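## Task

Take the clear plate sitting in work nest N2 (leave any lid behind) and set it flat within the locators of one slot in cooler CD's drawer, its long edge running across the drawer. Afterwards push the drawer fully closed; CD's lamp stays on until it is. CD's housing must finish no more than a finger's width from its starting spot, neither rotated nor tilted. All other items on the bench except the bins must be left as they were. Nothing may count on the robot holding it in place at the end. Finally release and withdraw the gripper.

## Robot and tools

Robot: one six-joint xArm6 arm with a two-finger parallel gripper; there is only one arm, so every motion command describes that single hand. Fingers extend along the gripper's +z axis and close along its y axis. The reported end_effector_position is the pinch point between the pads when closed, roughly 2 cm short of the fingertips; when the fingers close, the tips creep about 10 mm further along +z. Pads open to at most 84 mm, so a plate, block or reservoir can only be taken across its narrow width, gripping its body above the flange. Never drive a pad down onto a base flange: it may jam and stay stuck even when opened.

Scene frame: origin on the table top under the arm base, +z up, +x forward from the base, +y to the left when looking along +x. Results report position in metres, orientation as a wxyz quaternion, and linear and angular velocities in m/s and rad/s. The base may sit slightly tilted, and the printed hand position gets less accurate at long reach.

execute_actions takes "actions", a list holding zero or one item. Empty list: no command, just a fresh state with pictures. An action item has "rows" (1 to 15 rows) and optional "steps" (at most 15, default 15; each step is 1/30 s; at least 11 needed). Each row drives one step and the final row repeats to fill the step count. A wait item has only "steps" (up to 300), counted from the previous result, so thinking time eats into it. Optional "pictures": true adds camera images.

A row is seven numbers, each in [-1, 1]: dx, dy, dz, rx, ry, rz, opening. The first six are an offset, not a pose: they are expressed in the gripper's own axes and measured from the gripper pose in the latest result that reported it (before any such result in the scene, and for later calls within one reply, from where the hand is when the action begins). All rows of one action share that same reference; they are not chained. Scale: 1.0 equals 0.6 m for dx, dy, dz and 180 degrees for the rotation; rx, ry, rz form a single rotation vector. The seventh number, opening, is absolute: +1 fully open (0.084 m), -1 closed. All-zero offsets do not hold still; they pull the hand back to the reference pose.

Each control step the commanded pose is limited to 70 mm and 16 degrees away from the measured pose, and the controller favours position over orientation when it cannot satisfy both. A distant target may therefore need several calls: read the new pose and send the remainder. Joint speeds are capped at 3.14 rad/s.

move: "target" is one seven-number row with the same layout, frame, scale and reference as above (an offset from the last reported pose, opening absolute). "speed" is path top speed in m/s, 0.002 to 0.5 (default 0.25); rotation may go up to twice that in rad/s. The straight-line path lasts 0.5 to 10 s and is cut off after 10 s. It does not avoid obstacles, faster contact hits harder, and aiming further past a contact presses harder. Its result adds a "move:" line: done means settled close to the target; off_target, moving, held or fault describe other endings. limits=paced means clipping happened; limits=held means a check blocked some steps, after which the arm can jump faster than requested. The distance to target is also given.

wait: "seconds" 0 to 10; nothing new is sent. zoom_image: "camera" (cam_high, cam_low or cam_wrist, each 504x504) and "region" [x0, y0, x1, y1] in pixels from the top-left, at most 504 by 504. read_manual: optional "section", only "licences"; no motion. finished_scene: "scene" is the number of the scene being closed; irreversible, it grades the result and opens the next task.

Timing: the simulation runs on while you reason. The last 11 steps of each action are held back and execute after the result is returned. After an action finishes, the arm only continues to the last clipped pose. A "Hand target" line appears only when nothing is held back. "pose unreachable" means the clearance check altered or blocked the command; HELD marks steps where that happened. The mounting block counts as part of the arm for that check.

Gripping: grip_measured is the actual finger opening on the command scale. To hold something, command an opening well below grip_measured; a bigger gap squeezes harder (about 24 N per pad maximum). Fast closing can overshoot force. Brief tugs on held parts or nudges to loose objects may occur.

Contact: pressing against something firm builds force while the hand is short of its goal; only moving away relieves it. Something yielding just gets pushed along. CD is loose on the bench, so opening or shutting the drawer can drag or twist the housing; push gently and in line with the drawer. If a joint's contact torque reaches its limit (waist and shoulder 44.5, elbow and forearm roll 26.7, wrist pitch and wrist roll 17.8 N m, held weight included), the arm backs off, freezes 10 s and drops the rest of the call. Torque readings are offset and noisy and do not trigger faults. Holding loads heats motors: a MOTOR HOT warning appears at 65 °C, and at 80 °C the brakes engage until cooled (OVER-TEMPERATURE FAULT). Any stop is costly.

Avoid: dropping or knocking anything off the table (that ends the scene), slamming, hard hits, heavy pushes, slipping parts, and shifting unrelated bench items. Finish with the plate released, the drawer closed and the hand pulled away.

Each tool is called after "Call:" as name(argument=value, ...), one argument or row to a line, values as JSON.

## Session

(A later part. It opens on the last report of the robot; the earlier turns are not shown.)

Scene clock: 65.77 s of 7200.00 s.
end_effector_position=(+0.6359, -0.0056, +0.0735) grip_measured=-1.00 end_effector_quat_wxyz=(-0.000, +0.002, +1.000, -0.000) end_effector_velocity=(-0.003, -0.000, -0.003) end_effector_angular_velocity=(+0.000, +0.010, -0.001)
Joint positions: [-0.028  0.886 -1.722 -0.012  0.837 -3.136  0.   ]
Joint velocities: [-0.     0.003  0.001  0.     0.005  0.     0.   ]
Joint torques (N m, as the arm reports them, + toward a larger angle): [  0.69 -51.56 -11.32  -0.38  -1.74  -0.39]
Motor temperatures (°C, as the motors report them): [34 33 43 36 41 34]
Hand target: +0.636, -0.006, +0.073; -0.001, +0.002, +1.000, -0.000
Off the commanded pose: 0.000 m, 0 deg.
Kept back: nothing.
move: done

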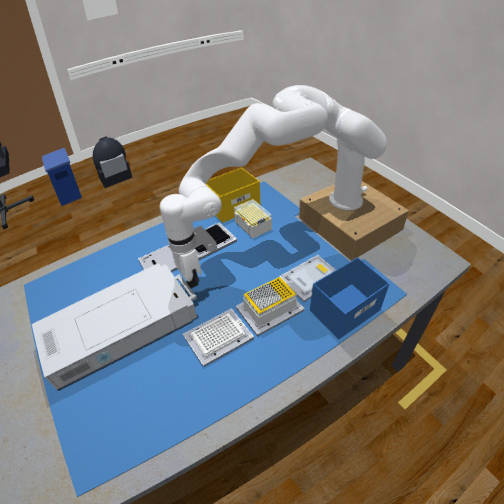

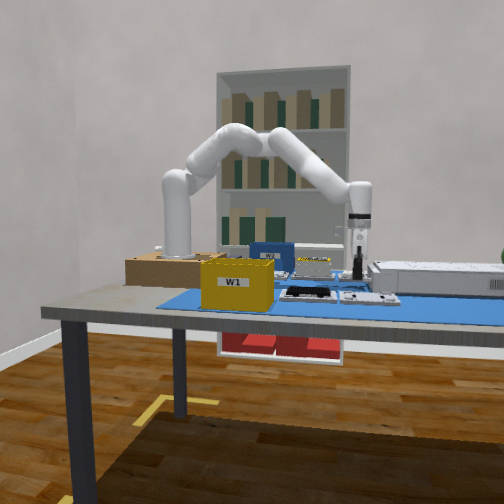

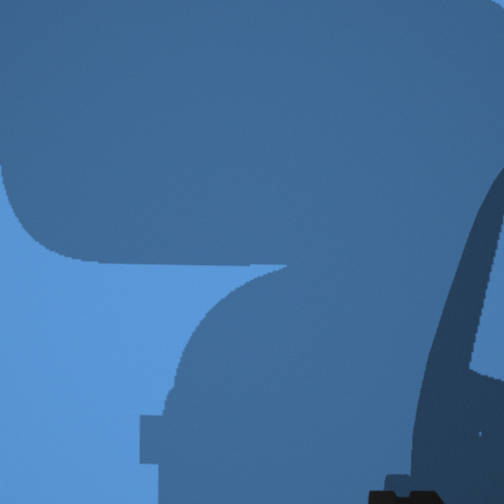

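The lamp is off and the drawer is shut. Retreating and verifying.

Call:
move(
  target=[0.05,0,0,0,0,0,-1],
  speed=0.1,
)

Call:
move(
  target=[0.15,0,-0.3,0,0,0,1],
)

Call:
zoom_image(
  camera="cam_high",
  region=[20, 200, 300, 400],
)

Scene clock: 66.80 s of 7200.00 s.
end_effector_position=(+0.6061, -0.0057, +0.0736) grip_measured=-1.00 end_effector_quat_wxyz=(-0.000, +0.002, +1.000, -0.000) end_effector_velocity=(-0.001, +0.000, -0.001) end_effector_angular_velocity=(-0.000, -0.000, -0.000)
Joint positions: [-0.029  0.787 -1.542 -0.013  0.756 -3.135  0.   ]
Joint velocities: [ 0.    -0.001  0.007 -0.    -0.005  0.     0.   ]
Joint torques (N m, as the arm reports them, + toward a larger angle): [  1.4  -48.29 -11.22   0.06  -1.17   0.32]
Motor temperatures (°C, as the motors report them): [34 33 43 36 41 34]
Hand target: +0.606, -0.006, +0.074; -0.000, +0.002, +1.000, -0.000
Off the commanded pose: 0.000 m, 0 deg.
Kept back: nothing.
move: done

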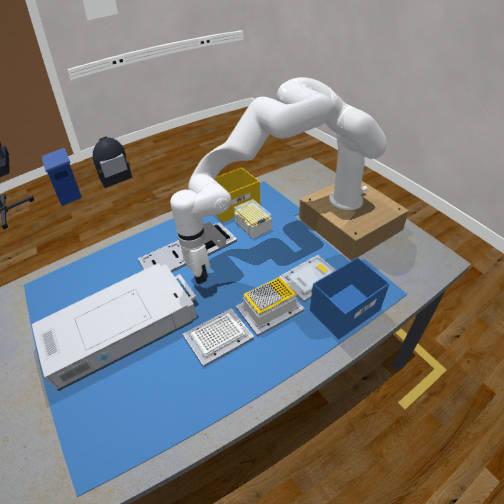

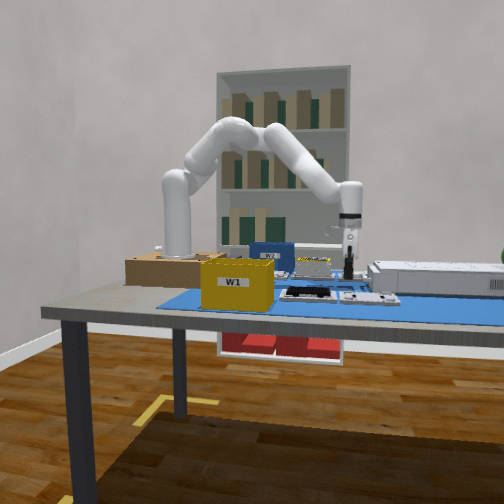

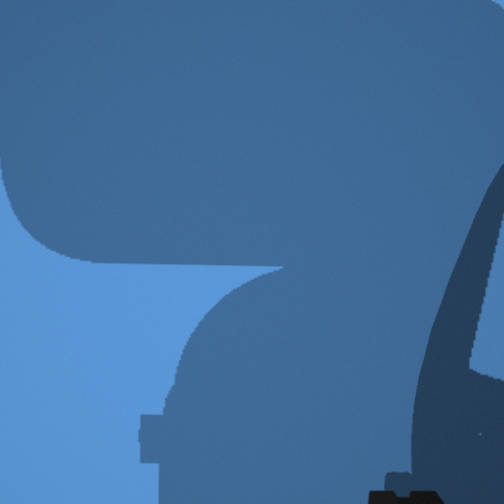

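Scene clock: 68.13 s of 7200.00 s.
end_effector_position=(+0.5160, -0.0051, +0.2529) grip_measured=+1.00 end_effector_quat_wxyz=(-0.001, +0.002, +1.000, -0.000) end_effector_velocity=(+0.003, +0.001, +0.007) end_effector_angular_velocity=(+0.001, -0.014, -0.000)
Joint positions: [-0.026  0.209 -1.205 -0.01   0.999 -3.137  0.084]
Joint velocities: [ 0.001 -0.008 -0.006  0.001 -0.     0.001 -0.   ]
Joint torques (N m, as the arm reports them, + toward a larger angle): [  1.31 -36.6  -12.11  -0.75  -1.12  -0.17]
Motor temperatures (°C, as the motors report them): [34 33 43 36 41 34]
Hand target: +0.516, -0.005, +0.254; -0.000, +0.002, +1.000, -0.000
Off the commanded pose: 0.001 m, 0 deg.
Kept back: nothing.
move: done

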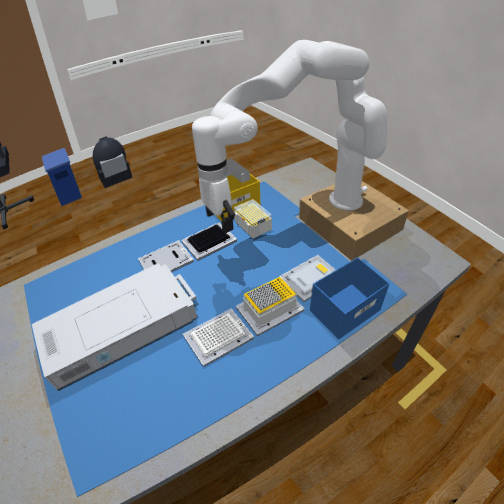

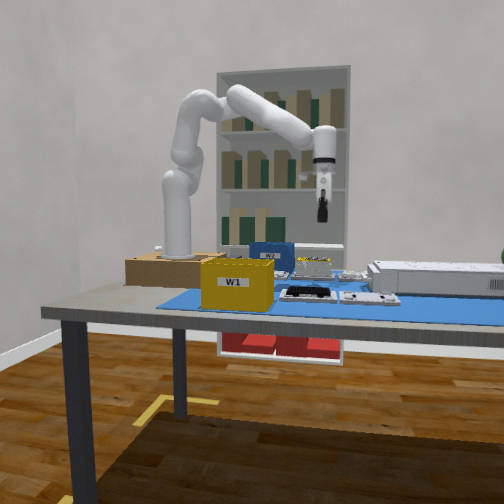

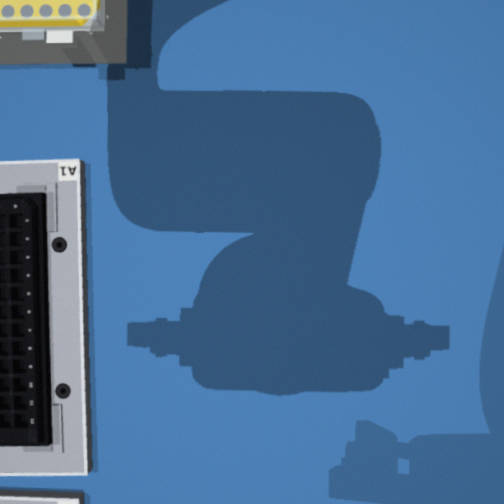

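Region (20, 200, 300, 400) of cam_high's 504x504 image, scaled by 1.800, with more detail than that image has; it fills the top 360 rows of this view, and the rest is white.

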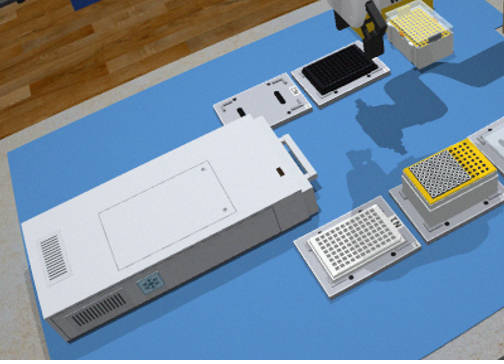

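Call:
finished_scene(
  scene=1,
)

The scene is finished: the task was done.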